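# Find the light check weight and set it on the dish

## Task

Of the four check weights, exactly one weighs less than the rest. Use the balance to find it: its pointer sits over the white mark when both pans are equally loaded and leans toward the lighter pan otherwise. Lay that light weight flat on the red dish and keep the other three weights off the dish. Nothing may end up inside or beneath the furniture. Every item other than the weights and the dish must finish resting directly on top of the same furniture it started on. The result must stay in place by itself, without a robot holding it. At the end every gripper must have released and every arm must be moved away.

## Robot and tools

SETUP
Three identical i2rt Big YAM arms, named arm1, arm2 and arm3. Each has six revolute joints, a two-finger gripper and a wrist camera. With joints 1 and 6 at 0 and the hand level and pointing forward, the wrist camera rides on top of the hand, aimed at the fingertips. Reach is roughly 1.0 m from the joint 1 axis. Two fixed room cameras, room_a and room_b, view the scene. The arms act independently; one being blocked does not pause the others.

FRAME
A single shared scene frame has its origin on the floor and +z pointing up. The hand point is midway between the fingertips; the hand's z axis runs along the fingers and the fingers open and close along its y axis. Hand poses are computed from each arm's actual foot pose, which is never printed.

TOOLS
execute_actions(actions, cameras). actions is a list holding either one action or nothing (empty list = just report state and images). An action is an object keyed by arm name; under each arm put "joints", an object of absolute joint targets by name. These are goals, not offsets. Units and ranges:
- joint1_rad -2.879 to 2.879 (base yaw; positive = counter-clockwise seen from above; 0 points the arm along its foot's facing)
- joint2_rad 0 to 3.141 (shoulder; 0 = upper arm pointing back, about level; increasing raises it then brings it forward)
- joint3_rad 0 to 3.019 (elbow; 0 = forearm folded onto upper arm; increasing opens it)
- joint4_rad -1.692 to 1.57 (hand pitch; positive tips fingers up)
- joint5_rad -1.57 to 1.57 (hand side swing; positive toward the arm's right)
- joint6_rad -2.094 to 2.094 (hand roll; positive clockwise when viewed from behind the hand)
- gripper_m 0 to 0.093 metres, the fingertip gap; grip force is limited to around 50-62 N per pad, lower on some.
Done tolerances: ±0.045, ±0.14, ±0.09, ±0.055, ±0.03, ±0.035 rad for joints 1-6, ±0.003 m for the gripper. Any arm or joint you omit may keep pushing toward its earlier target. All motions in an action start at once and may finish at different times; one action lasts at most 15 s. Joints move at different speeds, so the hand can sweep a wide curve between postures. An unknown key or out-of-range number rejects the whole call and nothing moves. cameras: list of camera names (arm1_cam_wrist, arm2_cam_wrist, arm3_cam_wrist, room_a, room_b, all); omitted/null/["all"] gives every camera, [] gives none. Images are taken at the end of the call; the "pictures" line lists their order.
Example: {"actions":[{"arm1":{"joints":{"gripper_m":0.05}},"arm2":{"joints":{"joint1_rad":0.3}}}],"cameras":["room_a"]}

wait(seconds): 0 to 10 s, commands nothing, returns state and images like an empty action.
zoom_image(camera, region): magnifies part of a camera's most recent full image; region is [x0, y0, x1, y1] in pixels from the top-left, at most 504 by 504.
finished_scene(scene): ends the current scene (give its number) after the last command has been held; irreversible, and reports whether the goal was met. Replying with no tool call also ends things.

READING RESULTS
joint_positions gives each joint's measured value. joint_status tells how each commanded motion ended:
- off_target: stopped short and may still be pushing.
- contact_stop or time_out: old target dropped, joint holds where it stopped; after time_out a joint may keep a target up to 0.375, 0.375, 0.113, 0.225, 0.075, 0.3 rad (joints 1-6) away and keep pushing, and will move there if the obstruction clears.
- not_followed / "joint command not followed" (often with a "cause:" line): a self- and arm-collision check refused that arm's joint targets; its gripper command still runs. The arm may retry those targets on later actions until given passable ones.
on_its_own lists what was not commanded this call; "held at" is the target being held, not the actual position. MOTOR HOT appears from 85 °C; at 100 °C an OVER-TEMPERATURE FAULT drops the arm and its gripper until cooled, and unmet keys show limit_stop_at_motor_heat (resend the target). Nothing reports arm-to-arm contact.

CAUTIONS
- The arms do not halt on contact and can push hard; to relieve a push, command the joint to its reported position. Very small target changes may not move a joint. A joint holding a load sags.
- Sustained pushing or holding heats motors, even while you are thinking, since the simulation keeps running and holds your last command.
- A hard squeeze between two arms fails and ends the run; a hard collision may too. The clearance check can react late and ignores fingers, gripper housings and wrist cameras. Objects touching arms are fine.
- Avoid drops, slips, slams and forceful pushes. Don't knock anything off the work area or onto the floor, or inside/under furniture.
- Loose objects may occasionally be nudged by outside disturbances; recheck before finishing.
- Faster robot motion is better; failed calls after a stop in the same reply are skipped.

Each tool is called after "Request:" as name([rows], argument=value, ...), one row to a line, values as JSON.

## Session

Request:
execute_actions(actions=[])

Scene clock: 0.00 s.
arm1.joint_positions: joint1_rad=+0.420 joint2_rad=+0.382 joint3_rad=+1.640 joint4_rad=-1.319 joint5_rad=+0.276 joint6_rad=-0.088 gripper_m=+0.095
arm1.joint_status: not commanded
arm1.hand: x=-0.7893 y=-0.7008 z=+1.4950 quat_wxyz=(-0.155, +0.722, -0.089, -0.669) (m; scene frame)
arm2.joint_positions: joint1_rad=-0.423 joint2_rad=+0.510 joint3_rad=+1.593 joint4_rad=-1.350 joint5_rad=+0.299 joint6_rad=-0.564 gripper_m=+0.094
arm2.joint_status: not commanded
arm2.hand: x=-0.2498 y=+0.1572 z=+1.5447 quat_wxyz=(-0.248, -0.378, -0.697, +0.556) (m; scene frame)
arm3.joint_positions: joint1_rad=-0.667 joint2_rad=+0.571 joint3_rad=+1.707 joint4_rad=-1.303 joint5_rad=-0.280 joint6_rad=+0.377 gripper_m=+0.095
arm3.joint_status: not commanded
arm3.hand: x=+1.0134 y=+0.5804 z=+1.5526 quat_wxyz=(-0.430, +0.313, -0.690, -0.491) (m; scene frame)
pictures: arm1_cam_wrist, arm2_cam_wrist, arm3_cam_wrist, room_a, room_b
Images, in order (width x height): arm1_cam_wrist 616x616, arm2_cam_wrist 616x616, arm3_cam_wrist 616x616, room_a 896x504, room_b 896x504.

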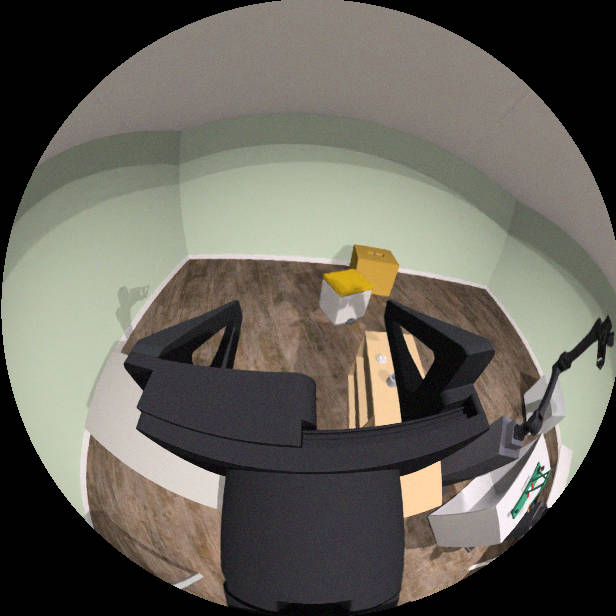

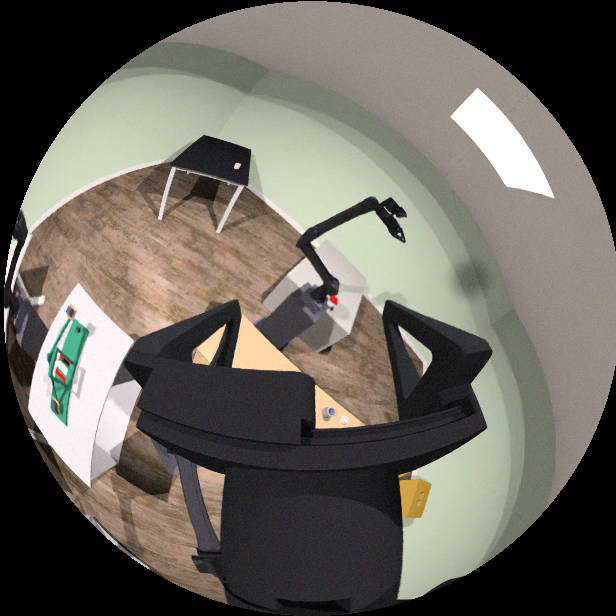

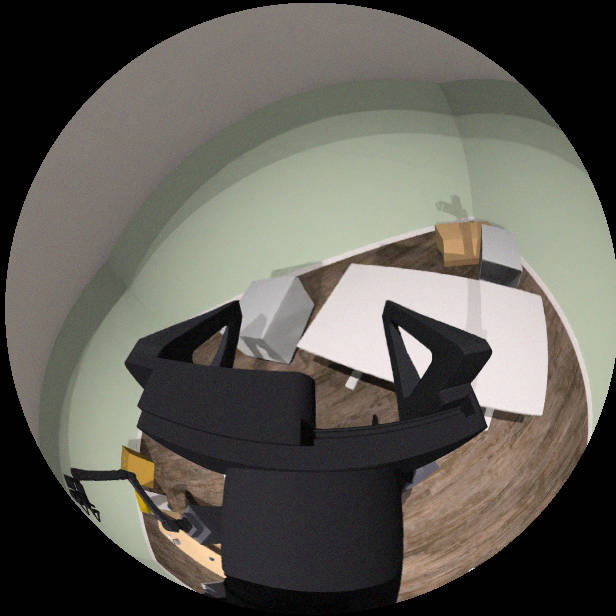

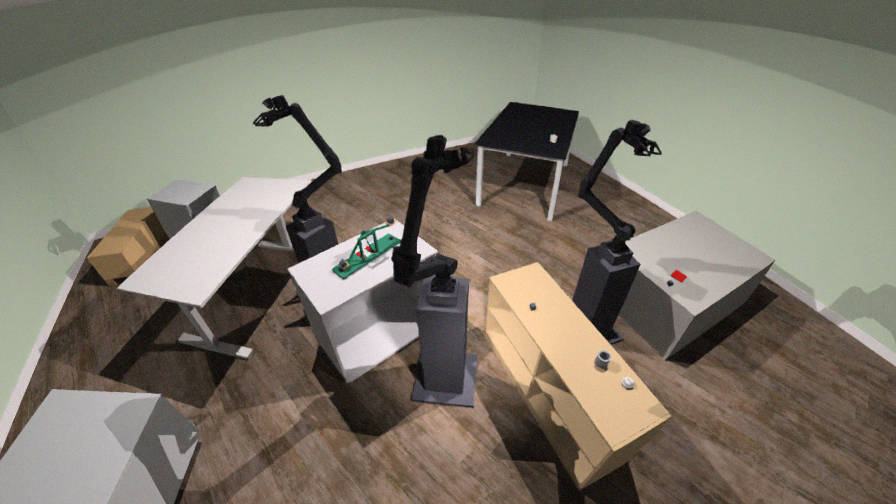

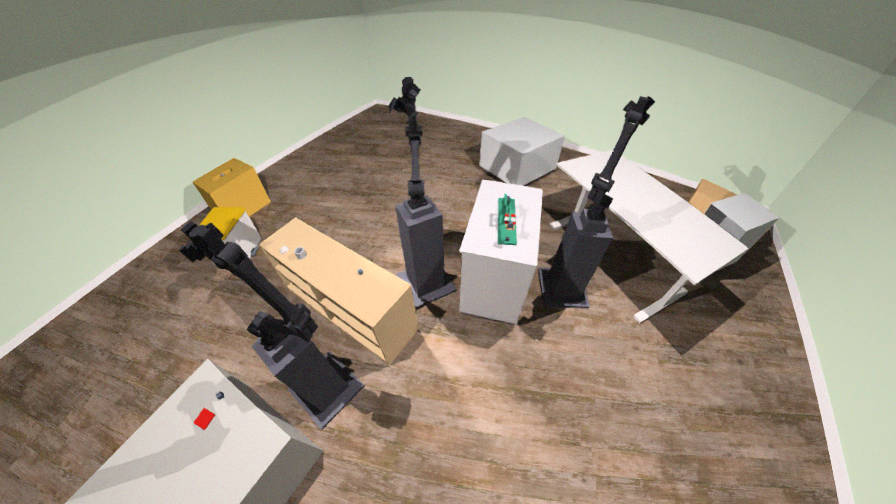

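Request:
zoom_image(camera="room_a", region=[310, 205, 430, 290])

Request:
zoom_image(camera="room_b", region=[460, 175, 550, 265])

Region (310, 205, 430, 290) of room_a's 896x504 image, scaled by 4.200, with more detail than that image has; it fills the top 357 rows of this view, and the rest is white.

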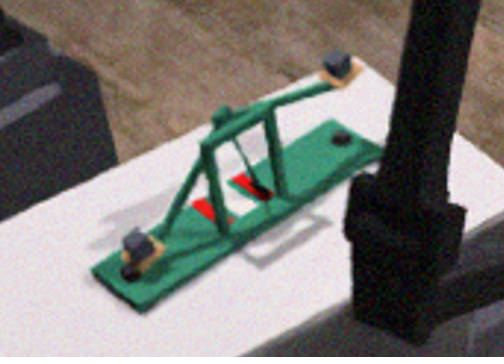

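Region (460, 175, 550, 265) of room_b's 896x504 image, scaled by 5.600, with more detail than that image has.

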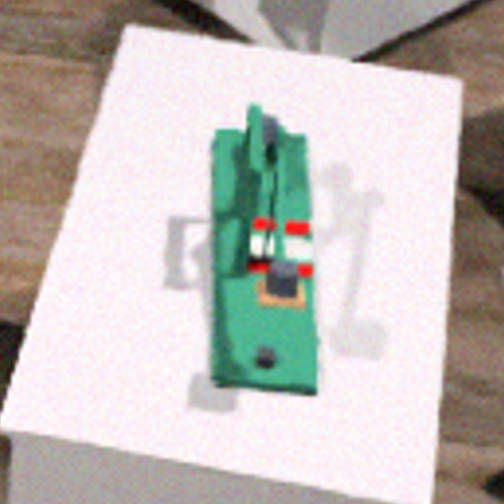

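Request:
execute_actions([
  {"arm1":{"joints":{"joint1_rad":1.3,"joint2_rad":1.91,"joint3_rad":1.47,"joint4_rad":-1.08,"joint5_rad":0,"joint6_rad":0}},"arm2":{"joints":{"joint1_rad":0.7,"joint2_rad":2.01,"joint3_rad":2.155,"joint4_rad":-1.67,"joint5_rad":0,"joint6_rad":0,"gripper_m":0.06}}},
], cameras=["arm1_cam_wrist","arm2_cam_wrist","room_a","room_b"])

Scene clock: 16.63 s.
arm1.joint_positions: joint1_rad=+1.306 joint2_rad=+1.927 joint3_rad=+1.454 joint4_rad=-1.088 joint5_rad=+0.002 joint6_rad=-0.008 gripper_m=+0.095
arm1.joint_status: all done
arm1.hand: x=-1.1278 y=-1.1580 z=+0.8544 quat_wxyz=(+0.001, +0.917, +0.399, -0.006) (m; scene frame)
arm2.joint_positions: joint1_rad=+0.706 joint2_rad=+2.041 joint3_rad=+2.119 joint4_rad=-1.653 joint5_rad=+0.001 joint6_rad=-0.009 gripper_m=+0.060
arm2.joint_status: all done
arm2.hand: x=+0.3849 y=+0.1701 z=+1.1112 quat_wxyz=(+0.007, -0.099, -0.995, -0.002) (m; scene frame)
arm3.joint_positions: joint1_rad=-0.667 joint2_rad=+0.571 joint3_rad=+1.707 joint4_rad=-1.303 joint5_rad=-0.280 joint6_rad=+0.377 gripper_m=+0.095
arm3.joint_status: not commanded
arm3.hand: x=+1.0134 y=+0.5804 z=+1.5526 quat_wxyz=(-0.430, +0.313, -0.690, -0.491) (m; scene frame)
pictures: arm1_cam_wrist, arm2_cam_wrist, room_a, room_b
Images, in order (width x height): arm1_cam_wrist 616x616, arm2_cam_wrist 616x616, room_a 896x504, room_b 896x504.

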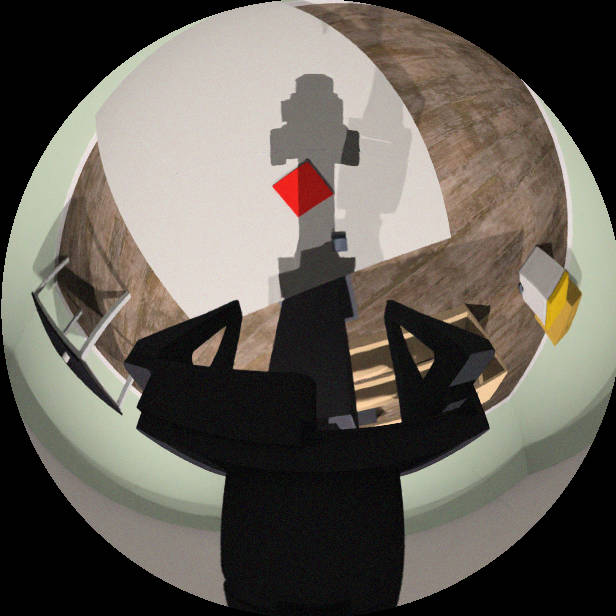

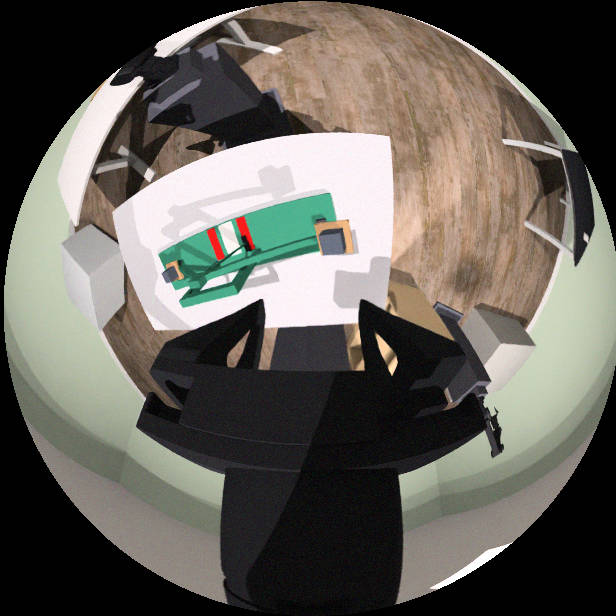

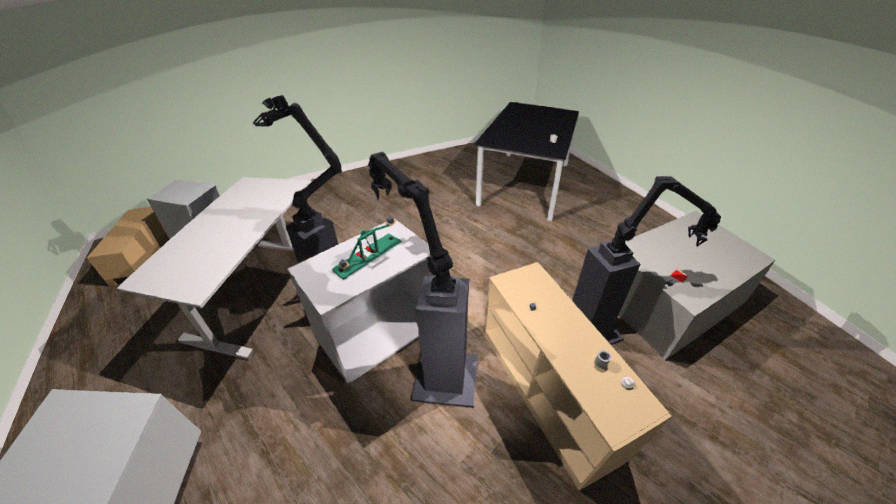

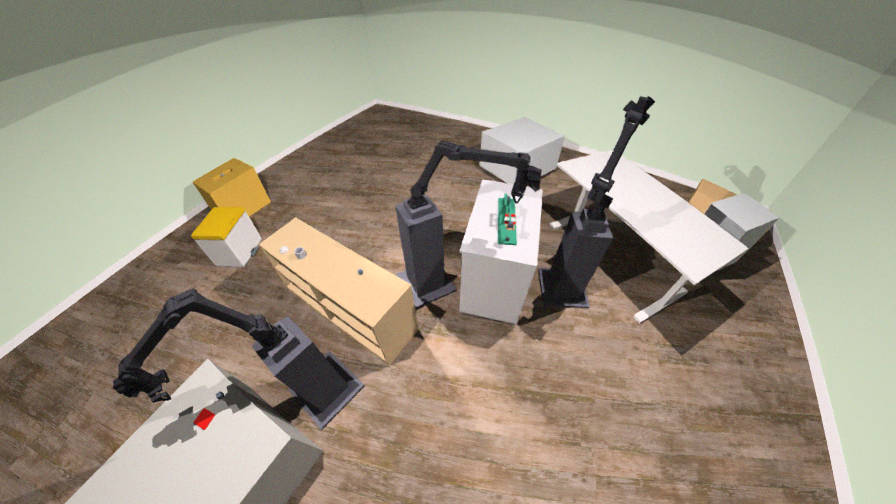

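Very close guesses.

Request:
zoom_image(camera="arm2_cam_wrist", region=[270, 180, 370, 280])

Request:
zoom_image(camera="arm1_cam_wrist", region=[250, 145, 370, 265])

Region (270, 180, 370, 280) of arm2_cam_wrist's 616x616 image, scaled by 5.040, with more detail than that image has.

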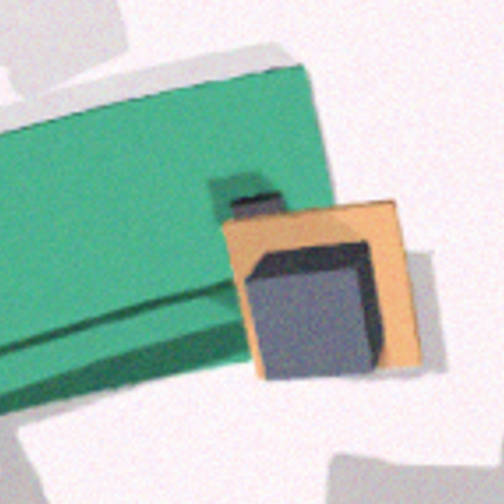

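Region (250, 145, 370, 265) of arm1_cam_wrist's 616x616 image, scaled by 4.200, with more detail than that image has.

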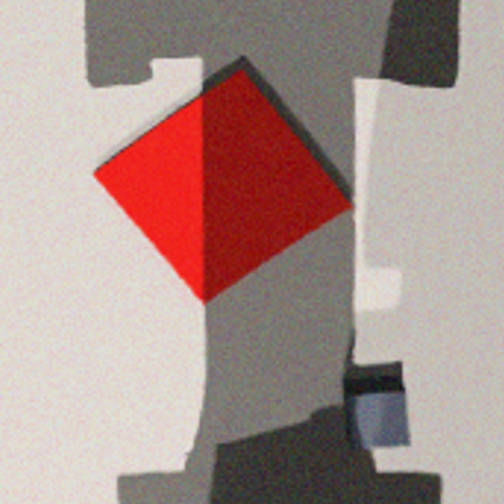

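Request:
execute_actions([
  {"arm1":{"joints":{"joint1_rad":1.345,"joint2_rad":2.42,"joint3_rad":1.61,"joint4_rad":-0.7,"gripper_m":0.07}},"arm2":{"joints":{"joint1_rad":0.655,"joint3_rad":1.755,"joint4_rad":-1.245,"joint6_rad":-0.25}}},
], cameras=["arm1_cam_wrist","arm2_cam_wrist","room_a"])

Request:
zoom_image(camera="arm2_cam_wrist", region=[250, 230, 380, 340])

Scene clock: 31.50 s.
arm1.joint_positions: joint1_rad=+1.346 joint2_rad=+2.435 joint3_rad=+1.584 joint4_rad=-0.712 joint5_rad=+0.002 joint6_rad=-0.007 gripper_m=+0.070
arm1.joint_status: all done
arm1.hand: x=-1.1428 y=-1.2088 z=+0.6039 quat_wxyz=(+0.000, +0.909, +0.417, -0.005) (m; scene frame)
arm2.joint_positions: joint1_rad=+0.653 joint2_rad=+2.019 joint3_rad=+1.745 joint4_rad=-1.266 joint5_rad=+0.001 joint6_rad=-0.241 gripper_m=+0.060
arm2.joint_status: all done
arm2.hand: x=+0.3651 y=+0.1414 z=+0.9835 quat_wxyz=(-0.010, -0.010, -1.000, +0.002) (m; scene frame)
arm3.joint_positions: joint1_rad=-0.667 joint2_rad=+0.571 joint3_rad=+1.707 joint4_rad=-1.303 joint5_rad=-0.280 joint6_rad=+0.377 gripper_m=+0.095
arm3.joint_status: not commanded
arm3.hand: x=+1.0134 y=+0.5804 z=+1.5526 quat_wxyz=(-0.430, +0.313, -0.690, -0.491) (m; scene frame)
pictures: arm1_cam_wrist, arm2_cam_wrist, room_a
Images, in order (width x height): arm1_cam_wrist 616x616, arm2_cam_wrist 616x616, room_a 896x504.

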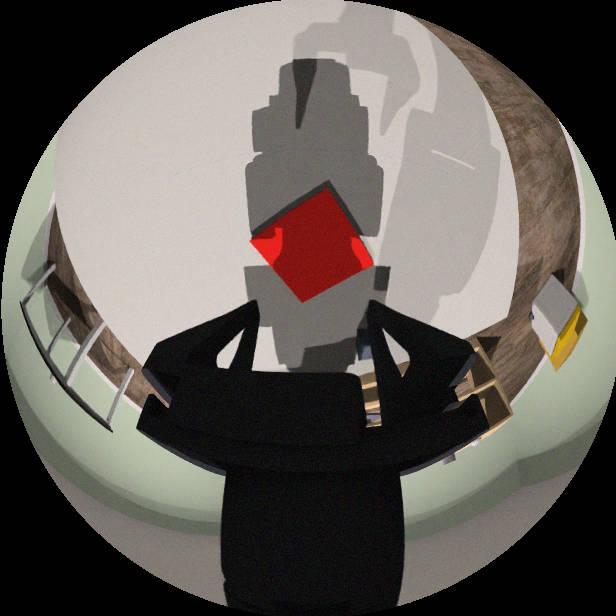

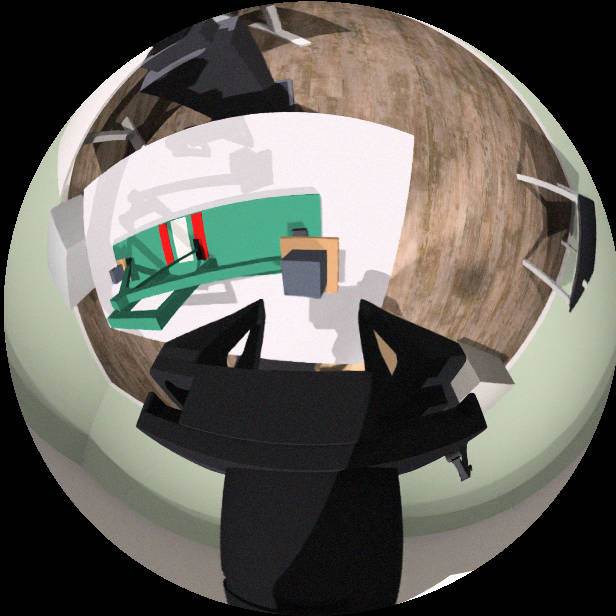

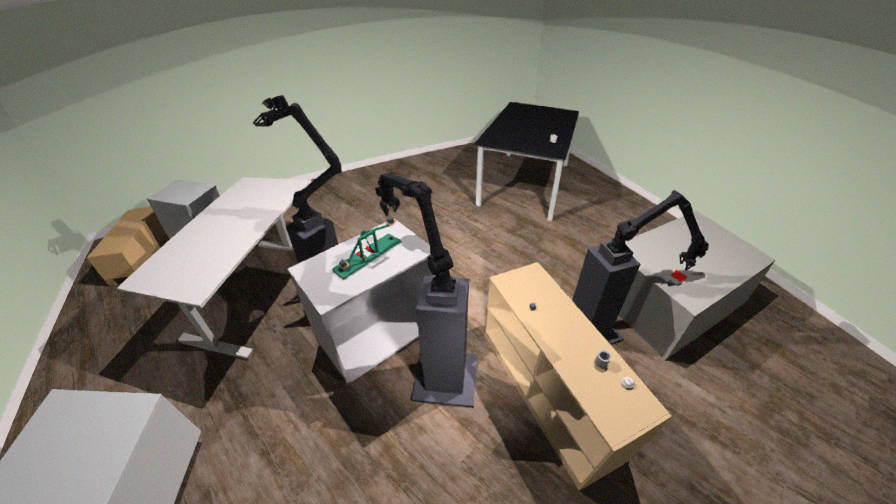

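Region (250, 230, 380, 340) of arm2_cam_wrist's 616x616 image, scaled by 3.877, with more detail than that image has; it fills the top 426 rows of this view, and the rest is white.

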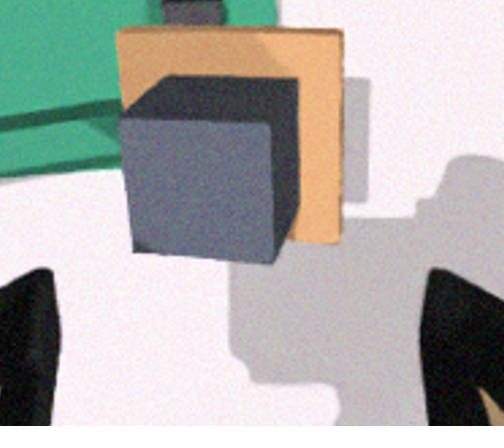

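Request:
execute_actions([
  {"arm1":{"joints":{"joint1_rad":0.9,"joint2_rad":2.0,"joint3_rad":1.53,"joint4_rad":-1.1}},"arm2":{"joints":{"joint1_rad":0.668,"joint2_rad":2.075,"joint3_rad":1.685,"joint4_rad":-1.14}}},
], cameras=["arm2_cam_wrist"])

Scene clock: 41.90 s.
arm1.joint_positions: joint1_rad=+0.907 joint2_rad=+2.010 joint3_rad=+1.516 joint4_rad=-1.089 joint5_rad=+0.002 joint6_rad=-0.005 gripper_m=+0.070
arm1.joint_status: all done
arm1.hand: x=-1.2712 y=-0.9831 z=+0.8301 quat_wxyz=(-0.002, +0.978, +0.207, +0.005) (m; scene frame)
arm2.joint_positions: joint1_rad=+0.656 joint2_rad=+2.081 joint3_rad=+1.674 joint4_rad=-1.160 joint5_rad=+0.001 joint6_rad=-0.241 gripper_m=+0.060
arm2.joint_status: all done
arm2.hand: x=+0.3603 y=+0.1445 z=+0.9208 quat_wxyz=(+0.003, -0.009, -1.000, -0.002) (m; scene frame)
arm3.joint_positions: joint1_rad=-0.667 joint2_rad=+0.571 joint3_rad=+1.707 joint4_rad=-1.303 joint5_rad=-0.280 joint6_rad=+0.377 gripper_m=+0.095
arm3.joint_status: not commanded
arm3.hand: x=+1.0134 y=+0.5804 z=+1.5526 quat_wxyz=(-0.430, +0.313, -0.690, -0.491) (m; scene frame)
pictures: arm2_cam_wrist
Images, in order (width x height): arm2_cam_wrist 616x616.

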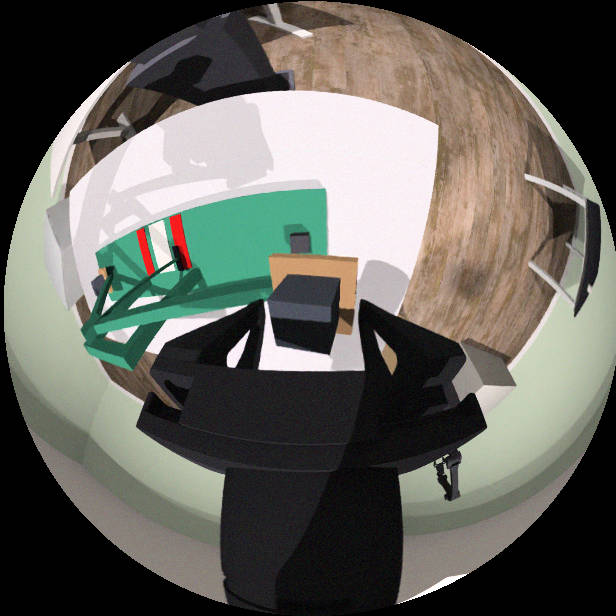

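Request:
execute_actions([
  {"arm2":{"joints":{"joint2_rad":2.05}},"arm1":{"joints":{"joint1_rad":0.7}}},
], cameras=[])

Request:
execute_actions([
  {"arm2":{"joints":{"gripper_m":0.02}}},
], cameras=["arm2_cam_wrist"])

Scene clock: 46.17 s.
arm1.joint_positions: joint1_rad=+0.704 joint2_rad=+2.010 joint3_rad=+1.516 joint4_rad=-1.089 joint5_rad=+0.001 joint6_rad=-0.005 gripper_m=+0.070
arm1.joint_status: all done
arm1.hand: x=-1.3069 y=-0.8719 z=+0.8301 quat_wxyz=(-0.001, +0.994, +0.108, +0.005) (m; scene frame)
arm2.joint_positions: joint1_rad=+0.656 joint2_rad=+2.081 joint3_rad=+1.674 joint4_rad=-1.160 joint5_rad=+0.001 joint6_rad=-0.241 gripper_m=+0.060
arm2.joint_status: all done
arm2.hand: x=+0.3603 y=+0.1445 z=+0.9208 quat_wxyz=(+0.003, -0.009, -1.000, -0.002) (m; scene frame)
arm3.joint_positions: joint1_rad=-0.667 joint2_rad=+0.571 joint3_rad=+1.707 joint4_rad=-1.303 joint5_rad=-0.280 joint6_rad=+0.377 gripper_m=+0.095
arm3.joint_status: not commanded
arm3.hand: x=+1.0134 y=+0.5804 z=+1.5526 quat_wxyz=(-0.430, +0.313, -0.690, -0.491) (m; scene frame)
pictures: none
No camera images: the call's "cameras" was empty. Leave "cameras" out to get every camera's image.

Scene clock: 46.73 s.
arm1.joint_positions: joint1_rad=+0.704 joint2_rad=+2.010 joint3_rad=+1.516 joint4_rad=-1.089 joint5_rad=+0.001 joint6_rad=-0.005 gripper_m=+0.070
arm1.joint_status: not commanded
arm1.hand: x=-1.3069 y=-0.8719 z=+0.8301 quat_wxyz=(-0.001, +0.994, +0.108, +0.005) (m; scene frame)
arm2.joint_positions: joint1_rad=+0.646 joint2_rad=+2.081 joint3_rad=+1.674 joint4_rad=-1.150 joint5_rad=+0.010 joint6_rad=-0.251 gripper_m=+0.032
arm2.joint_status: gripper_m off_target (ended at +0.032, target +0.020)
arm2.hand: x=+0.3606 y=+0.1365 z=+0.9210 quat_wxyz=(-0.001, -0.009, -1.000, +0.004) (m; scene frame)
arm3.joint_positions: joint1_rad=-0.667 joint2_rad=+0.571 joint3_rad=+1.707 joint4_rad=-1.303 joint5_rad=-0.280 joint6_rad=+0.377 gripper_m=+0.095
arm3.joint_status: not commanded
arm3.hand: x=+1.0134 y=+0.5804 z=+1.5526 quat_wxyz=(-0.430, +0.313, -0.690, -0.491) (m; scene frame)
pictures: arm2_cam_wrist
Images, in order (width x height): arm2_cam_wrist 616x616.

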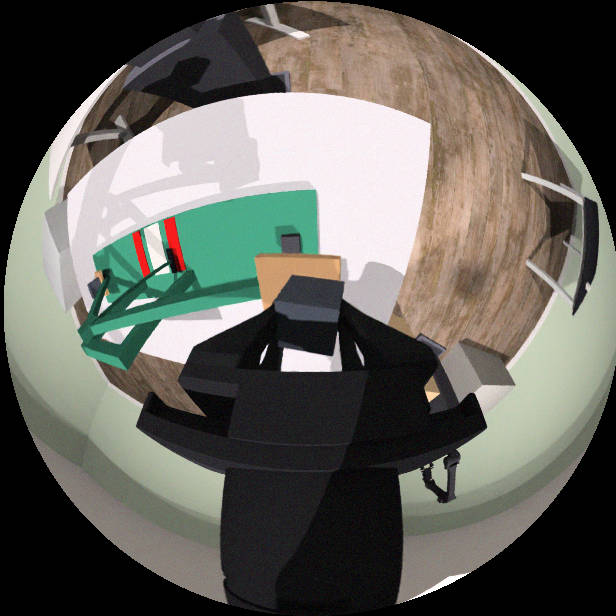

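Request:
execute_actions([
  {"arm2":{"joints":{"gripper_m":0.045,"joint1_rad":0.646,"joint2_rad":2.035}}},
], cameras=["arm2_cam_wrist"])

Scene clock: 50.03 s.
arm1.joint_positions: joint1_rad=+0.704 joint2_rad=+2.010 joint3_rad=+1.516 joint4_rad=-1.089 joint5_rad=+0.001 joint6_rad=-0.005 gripper_m=+0.070
arm1.joint_status: not commanded
arm1.hand: x=-1.3069 y=-0.8719 z=+0.8301 quat_wxyz=(-0.001, +0.994, +0.108, +0.005) (m; scene frame)
arm2.joint_positions: joint1_rad=+0.646 joint2_rad=+2.072 joint3_rad=+1.674 joint4_rad=-1.150 joint5_rad=+0.004 joint6_rad=-0.251 gripper_m=+0.045
arm2.joint_status: all done
arm2.hand: x=+0.3618 y=+0.1374 z=+0.9260 quat_wxyz=(-0.006, -0.009, -1.000, +0.002) (m; scene frame)
arm3.joint_positions: joint1_rad=-0.667 joint2_rad=+0.571 joint3_rad=+1.707 joint4_rad=-1.303 joint5_rad=-0.280 joint6_rad=+0.377 gripper_m=+0.095
arm3.joint_status: not commanded
arm3.hand: x=+1.0134 y=+0.5804 z=+1.5526 quat_wxyz=(-0.430, +0.313, -0.690, -0.491) (m; scene frame)
pictures: arm2_cam_wrist
Images, in order (width x height): arm2_cam_wrist 616x616.

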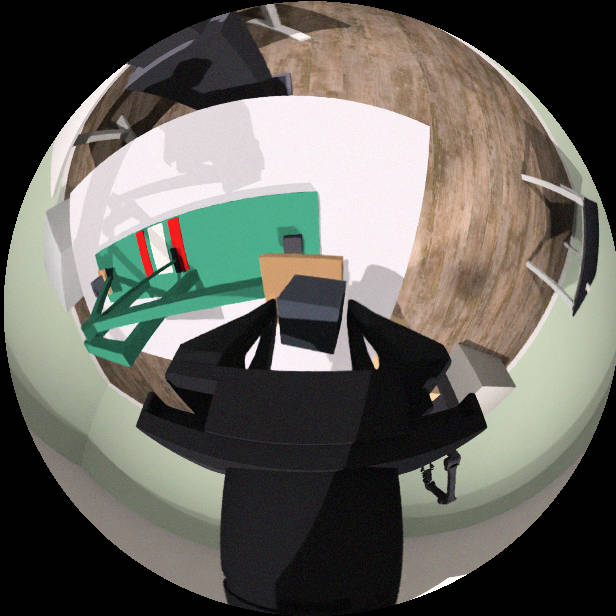

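Request:
execute_actions([
  {"arm2":{"joints":{"gripper_m":0.02,"joint2_rad":2.022}}},
], cameras=["arm2_cam_wrist"])

Scene clock: 52.17 s.
arm1.joint_positions: joint1_rad=+0.704 joint2_rad=+2.010 joint3_rad=+1.516 joint4_rad=-1.089 joint5_rad=+0.001 joint6_rad=-0.005 gripper_m=+0.070
arm1.joint_status: not commanded
arm1.hand: x=-1.3069 y=-0.8719 z=+0.8301 quat_wxyz=(-0.001, +0.994, +0.108, +0.005) (m; scene frame)
arm2.joint_positions: joint1_rad=+0.645 joint2_rad=+2.069 joint3_rad=+1.674 joint4_rad=-1.150 joint5_rad=+0.006 joint6_rad=-0.251 gripper_m=+0.032
arm2.joint_status: gripper_m off_target (ended at +0.032, target +0.020); the others done
arm2.hand: x=+0.3618 y=+0.1360 z=+0.9281 quat_wxyz=(-0.007, -0.009, -1.000, +0.003) (m; scene frame)
arm3.joint_positions: joint1_rad=-0.667 joint2_rad=+0.571 joint3_rad=+1.707 joint4_rad=-1.303 joint5_rad=-0.280 joint6_rad=+0.377 gripper_m=+0.095
arm3.joint_status: not commanded
arm3.hand: x=+1.0134 y=+0.5804 z=+1.5526 quat_wxyz=(-0.430, +0.313, -0.690, -0.491) (m; scene frame)
pictures: arm2_cam_wrist
Images, in order (width x height): arm2_cam_wrist 616x616.

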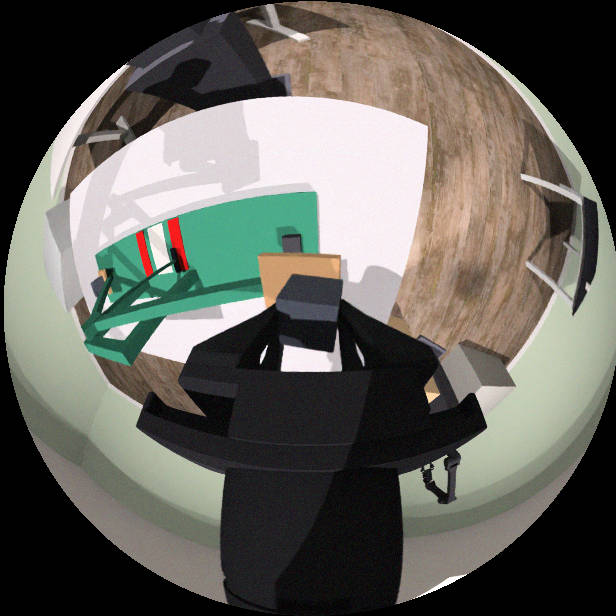

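Request:
execute_actions([
  {"arm2":{"joints":{"joint2_rad":1.92,"joint4_rad":-1.31}},"arm1":{"joints":{"joint1_rad":-0.3,"joint2_rad":1.86,"joint4_rad":-1.21}}},
], cameras=["arm1_cam_wrist","arm2_cam_wrist","room_a"])

Scene clock: 56.70 s.
arm1.joint_positions: joint1_rad=-0.305 joint2_rad=+1.868 joint3_rad=+1.516 joint4_rad=-1.198 joint5_rad=+0.000 joint6_rad=-0.005 gripper_m=+0.070
arm1.joint_status: all done
arm1.hand: x=-1.1329 y=-0.3496 z=+0.9076 quat_wxyz=(-0.004, +0.922, -0.386, -0.010) (m; scene frame)
arm2.joint_positions: joint1_rad=+0.645 joint2_rad=+1.929 joint3_rad=+1.670 joint4_rad=-1.293 joint5_rad=+0.004 joint6_rad=-0.251 gripper_m=+0.032
arm2.joint_status: all done
arm2.hand: x=+0.3345 y=+0.1436 z=+1.0083 quat_wxyz=(-0.004, -0.009, -1.000, +0.001) (m; scene frame)
arm3.joint_positions: joint1_rad=-0.667 joint2_rad=+0.571 joint3_rad=+1.707 joint4_rad=-1.303 joint5_rad=-0.280 joint6_rad=+0.377 gripper_m=+0.095
arm3.joint_status: not commanded
arm3.hand: x=+1.0134 y=+0.5804 z=+1.5526 quat_wxyz=(-0.430, +0.313, -0.690, -0.491) (m; scene frame)
pictures: arm1_cam_wrist, arm2_cam_wrist, room_a
Images, in order (width x height): arm1_cam_wrist 616x616, arm2_cam_wrist 616x616, room_a 896x504.

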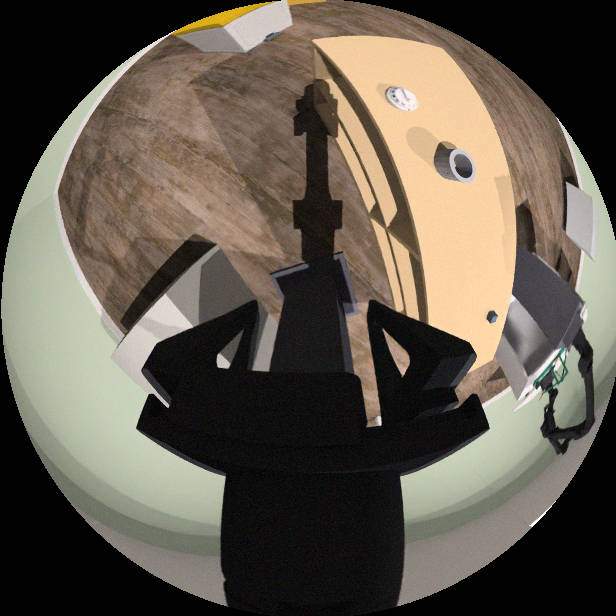

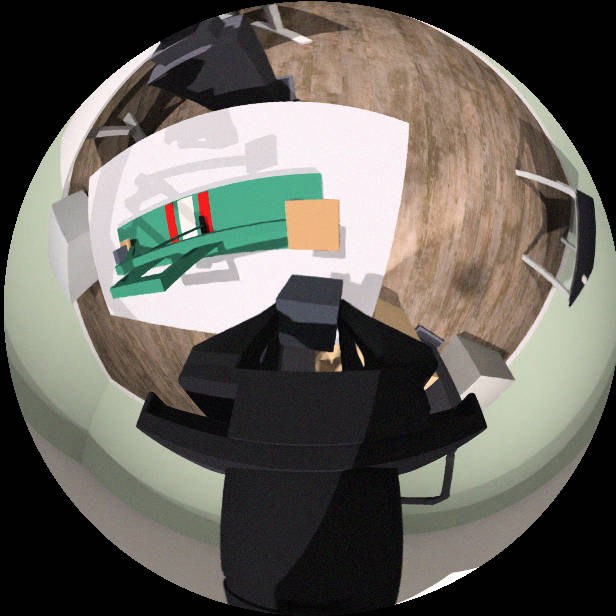

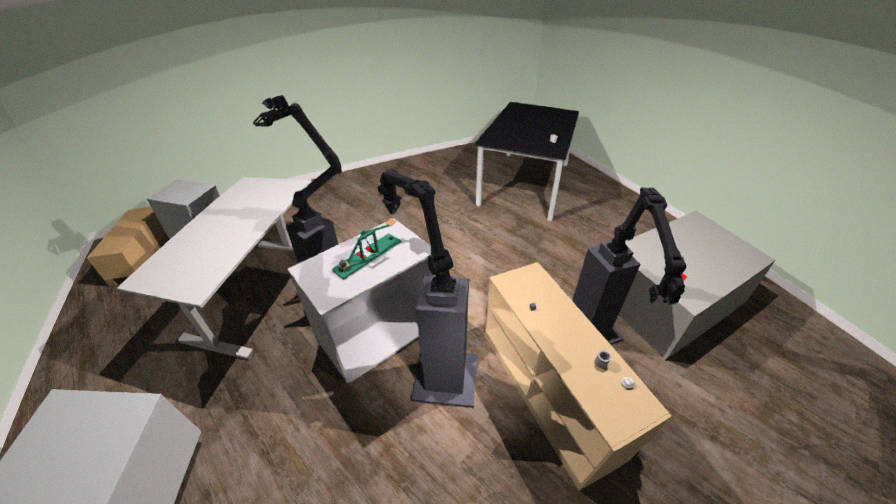

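Request:
execute_actions([
  {"arm2":{"joints":{"joint1_rad":-1.5,"joint2_rad":2.28,"joint3_rad":1.885,"joint4_rad":-1.11,"joint6_rad":0}}},
], cameras=["arm1_cam_wrist","arm2_cam_wrist","room_a","room_b"])

Scene clock: 70.13 s.
arm1.joint_positions: joint1_rad=-0.305 joint2_rad=+1.868 joint3_rad=+1.516 joint4_rad=-1.198 joint5_rad=+0.000 joint6_rad=-0.005 gripper_m=+0.070
arm1.joint_status: not commanded
arm1.hand: x=-1.1329 y=-0.3496 z=+0.9076 quat_wxyz=(-0.004, +0.922, -0.386, -0.010) (m; scene frame)
arm2.joint_positions: joint1_rad=-1.504 joint2_rad=+2.327 joint3_rad=+1.866 joint4_rad=-1.111 joint5_rad=+0.000 joint6_rad=-0.007 gripper_m=+0.033
arm2.joint_status: all done
arm2.hand: x=-0.7419 y=-0.1420 z=+0.8419 quat_wxyz=(+0.005, -0.934, -0.357, +0.003) (m; scene frame)
arm3.joint_positions: joint1_rad=-0.667 joint2_rad=+0.571 joint3_rad=+1.707 joint4_rad=-1.303 joint5_rad=-0.280 joint6_rad=+0.377 gripper_m=+0.095
arm3.joint_status: not commanded
arm3.hand: x=+1.0134 y=+0.5804 z=+1.5526 quat_wxyz=(-0.430, +0.313, -0.690, -0.491) (m; scene frame)
pictures: arm1_cam_wrist, arm2_cam_wrist, room_a, room_b
Images, in order (width x height): arm1_cam_wrist 616x616, arm2_cam_wrist 616x616, room_a 896x504, room_b 896x504.

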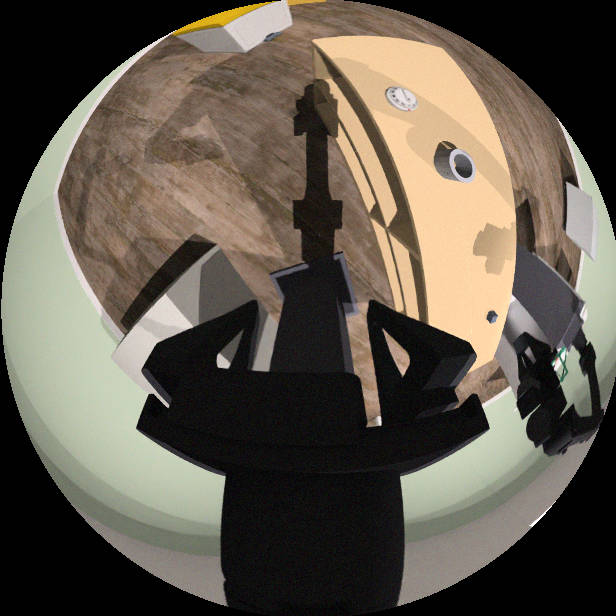

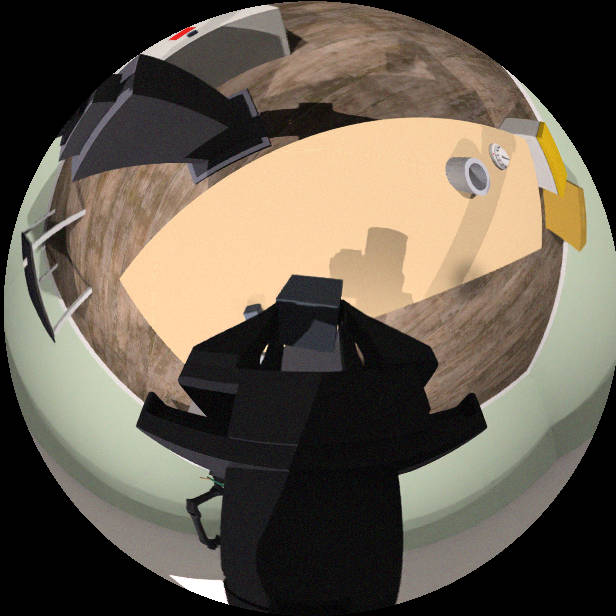

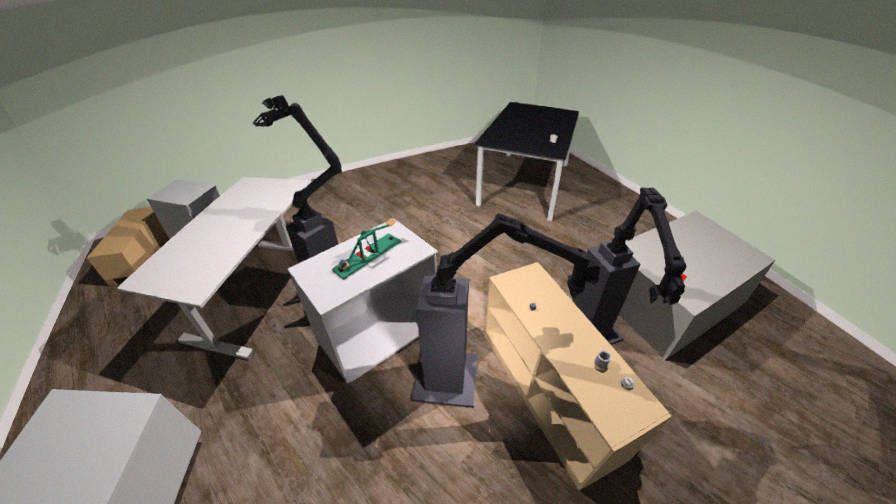

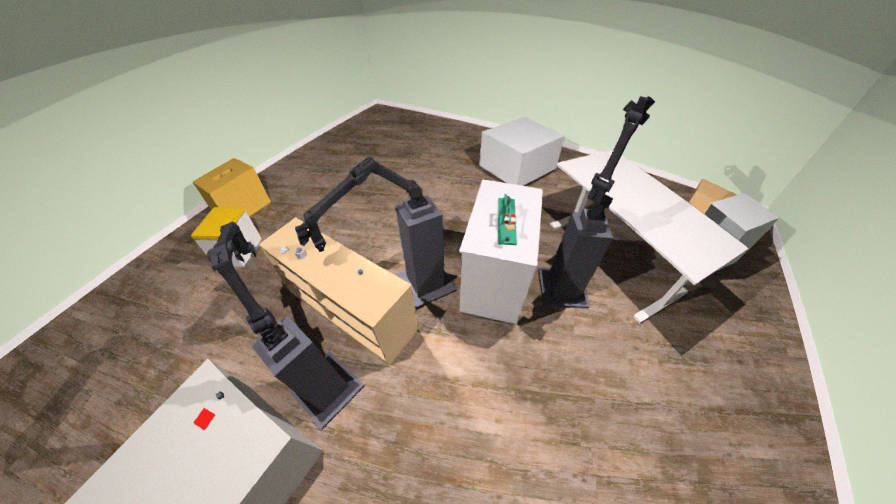

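Request:
execute_actions([
  {"arm2":{"joints":{"joint2_rad":2.57,"joint3_rad":1.925,"joint4_rad":-0.855}}},
], cameras=["arm1_cam_wrist","arm2_cam_wrist","room_a","room_b"])

Request:
zoom_image(camera="room_a", region=[520, 270, 620, 350])

Scene clock: 77.97 s.
arm1.joint_positions: joint1_rad=-0.305 joint2_rad=+1.868 joint3_rad=+1.516 joint4_rad=-1.198 joint5_rad=+0.000 joint6_rad=-0.005 gripper_m=+0.070
arm1.joint_status: not commanded
arm1.hand: x=-1.1329 y=-0.3496 z=+0.9076 quat_wxyz=(-0.004, +0.922, -0.386, -0.010) (m; scene frame)
arm2.joint_positions: joint1_rad=-1.504 joint2_rad=+2.614 joint3_rad=+1.895 joint4_rad=-0.874 joint5_rad=+0.000 joint6_rad=-0.007 gripper_m=+0.033
arm2.joint_status: all done
arm2.hand: x=-0.7378 y=-0.1359 z=+0.6637 quat_wxyz=(+0.008, -0.934, -0.357, -0.007) (m; scene frame)
arm3.joint_positions: joint1_rad=-0.667 joint2_rad=+0.571 joint3_rad=+1.707 joint4_rad=-1.303 joint5_rad=-0.280 joint6_rad=+0.377 gripper_m=+0.095
arm3.joint_status: not commanded
arm3.hand: x=+1.0134 y=+0.5804 z=+1.5526 quat_wxyz=(-0.430, +0.313, -0.690, -0.491) (m; scene frame)
pictures: arm1_cam_wrist, arm2_cam_wrist, room_a, room_b
Images, in order (width x height): arm1_cam_wrist 616x616, arm2_cam_wrist 616x616, room_a 896x504, room_b 896x504.

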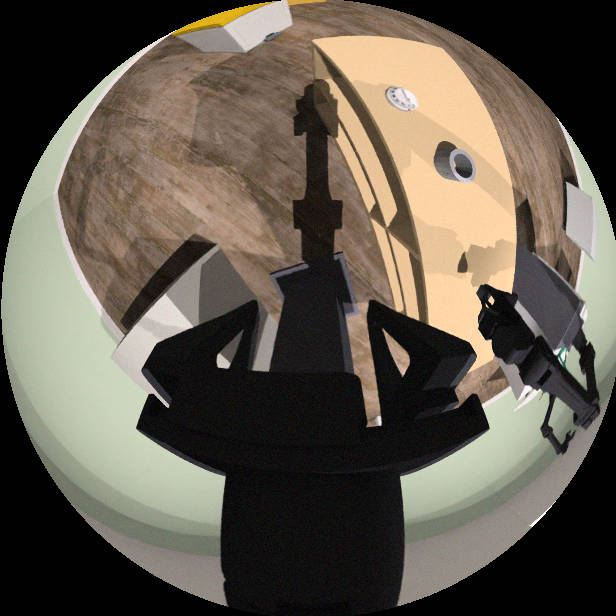

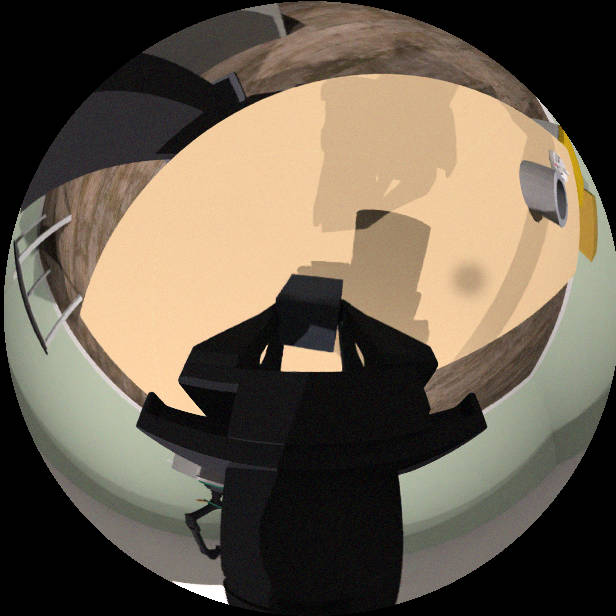

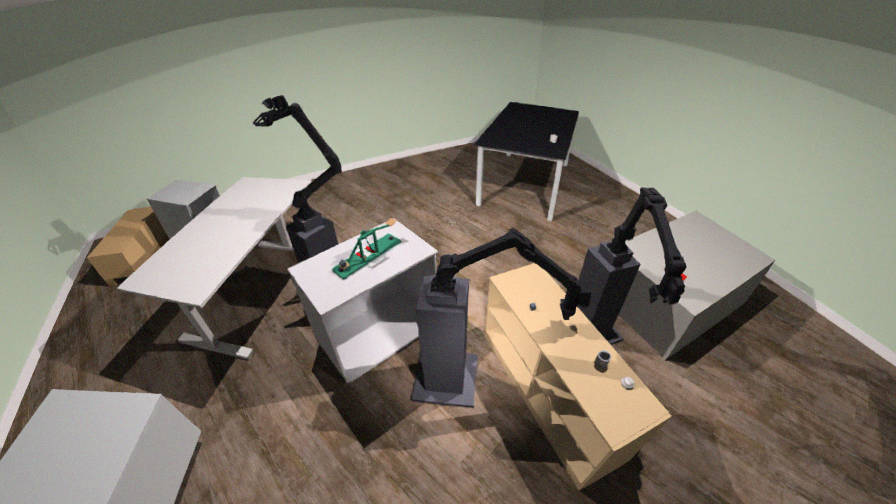

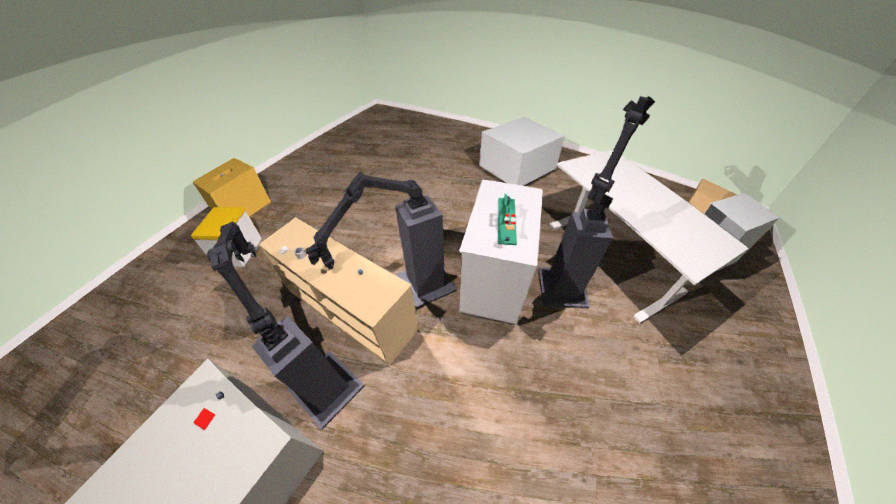

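Region (520, 270, 620, 350) of room_a's 896x504 image, scaled by 5.040, with more detail than that image has; it fills the top 403 rows of this view, and the rest is white.

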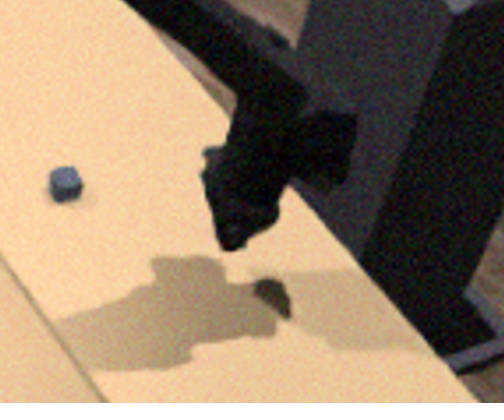

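Request:
execute_actions([
  {"arm2":{"joints":{"joint2_rad":2.64,"joint4_rad":-0.775}}},
], cameras=["arm2_cam_wrist","room_a"])

Request:
zoom_image(camera="room_a", region=[520, 270, 620, 350])

Scene clock: 82.07 s.
arm1.joint_positions: joint1_rad=-0.305 joint2_rad=+1.868 joint3_rad=+1.516 joint4_rad=-1.198 joint5_rad=+0.000 joint6_rad=-0.005 gripper_m=+0.070
arm1.joint_status: not commanded
arm1.hand: x=-1.1329 y=-0.3496 z=+0.9076 quat_wxyz=(-0.004, +0.922, -0.386, -0.010) (m; scene frame)
arm2.joint_positions: joint1_rad=-1.504 joint2_rad=+2.637 joint3_rad=+1.895 joint4_rad=-0.797 joint5_rad=+0.000 joint6_rad=-0.007 gripper_m=+0.033
arm2.joint_status: all done
arm2.hand: x=-0.7456 y=-0.1426 z=+0.6487 quat_wxyz=(-0.001, -0.934, -0.357, +0.018) (m; scene frame)
arm3.joint_positions: joint1_rad=-0.667 joint2_rad=+0.571 joint3_rad=+1.707 joint4_rad=-1.303 joint5_rad=-0.280 joint6_rad=+0.377 gripper_m=+0.095
arm3.joint_status: not commanded
arm3.hand: x=+1.0134 y=+0.5804 z=+1.5526 quat_wxyz=(-0.430, +0.313, -0.690, -0.491) (m; scene frame)
pictures: arm2_cam_wrist, room_a
Images, in order (width x height): arm2_cam_wrist 616x616, room_a 896x504.

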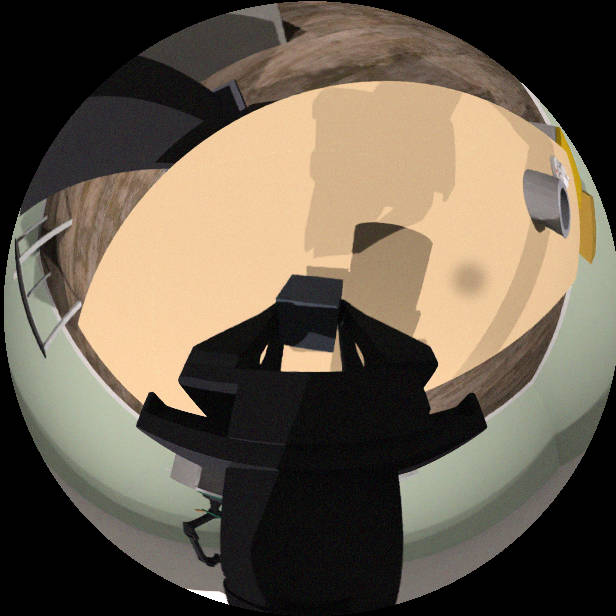

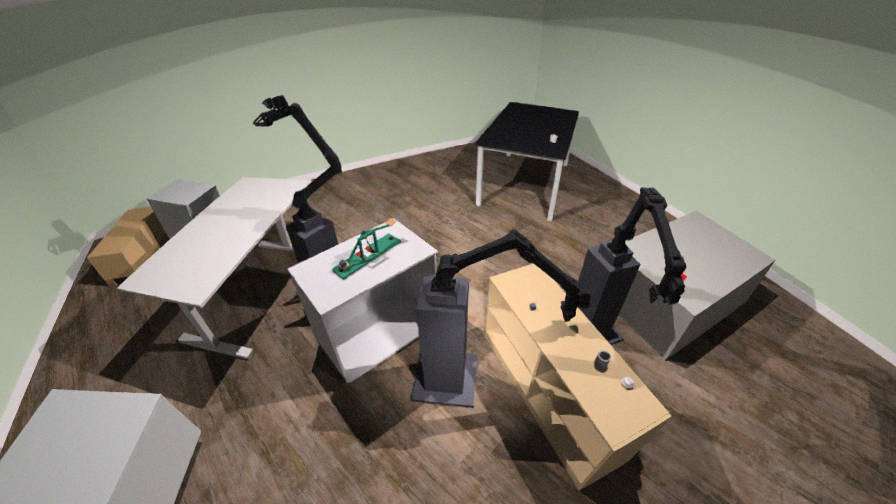

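Region (520, 270, 620, 350) of room_a's 896x504 image, scaled by 5.040, with more detail than that image has; it fills the top 403 rows of this view, and the rest is white.

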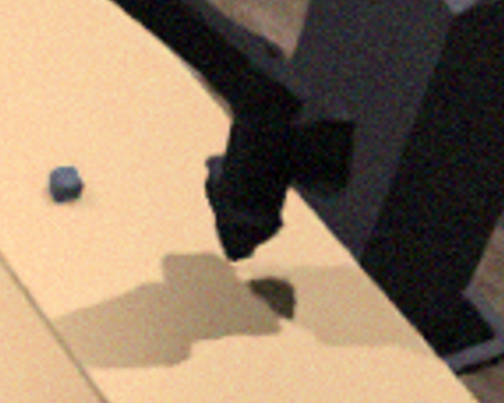

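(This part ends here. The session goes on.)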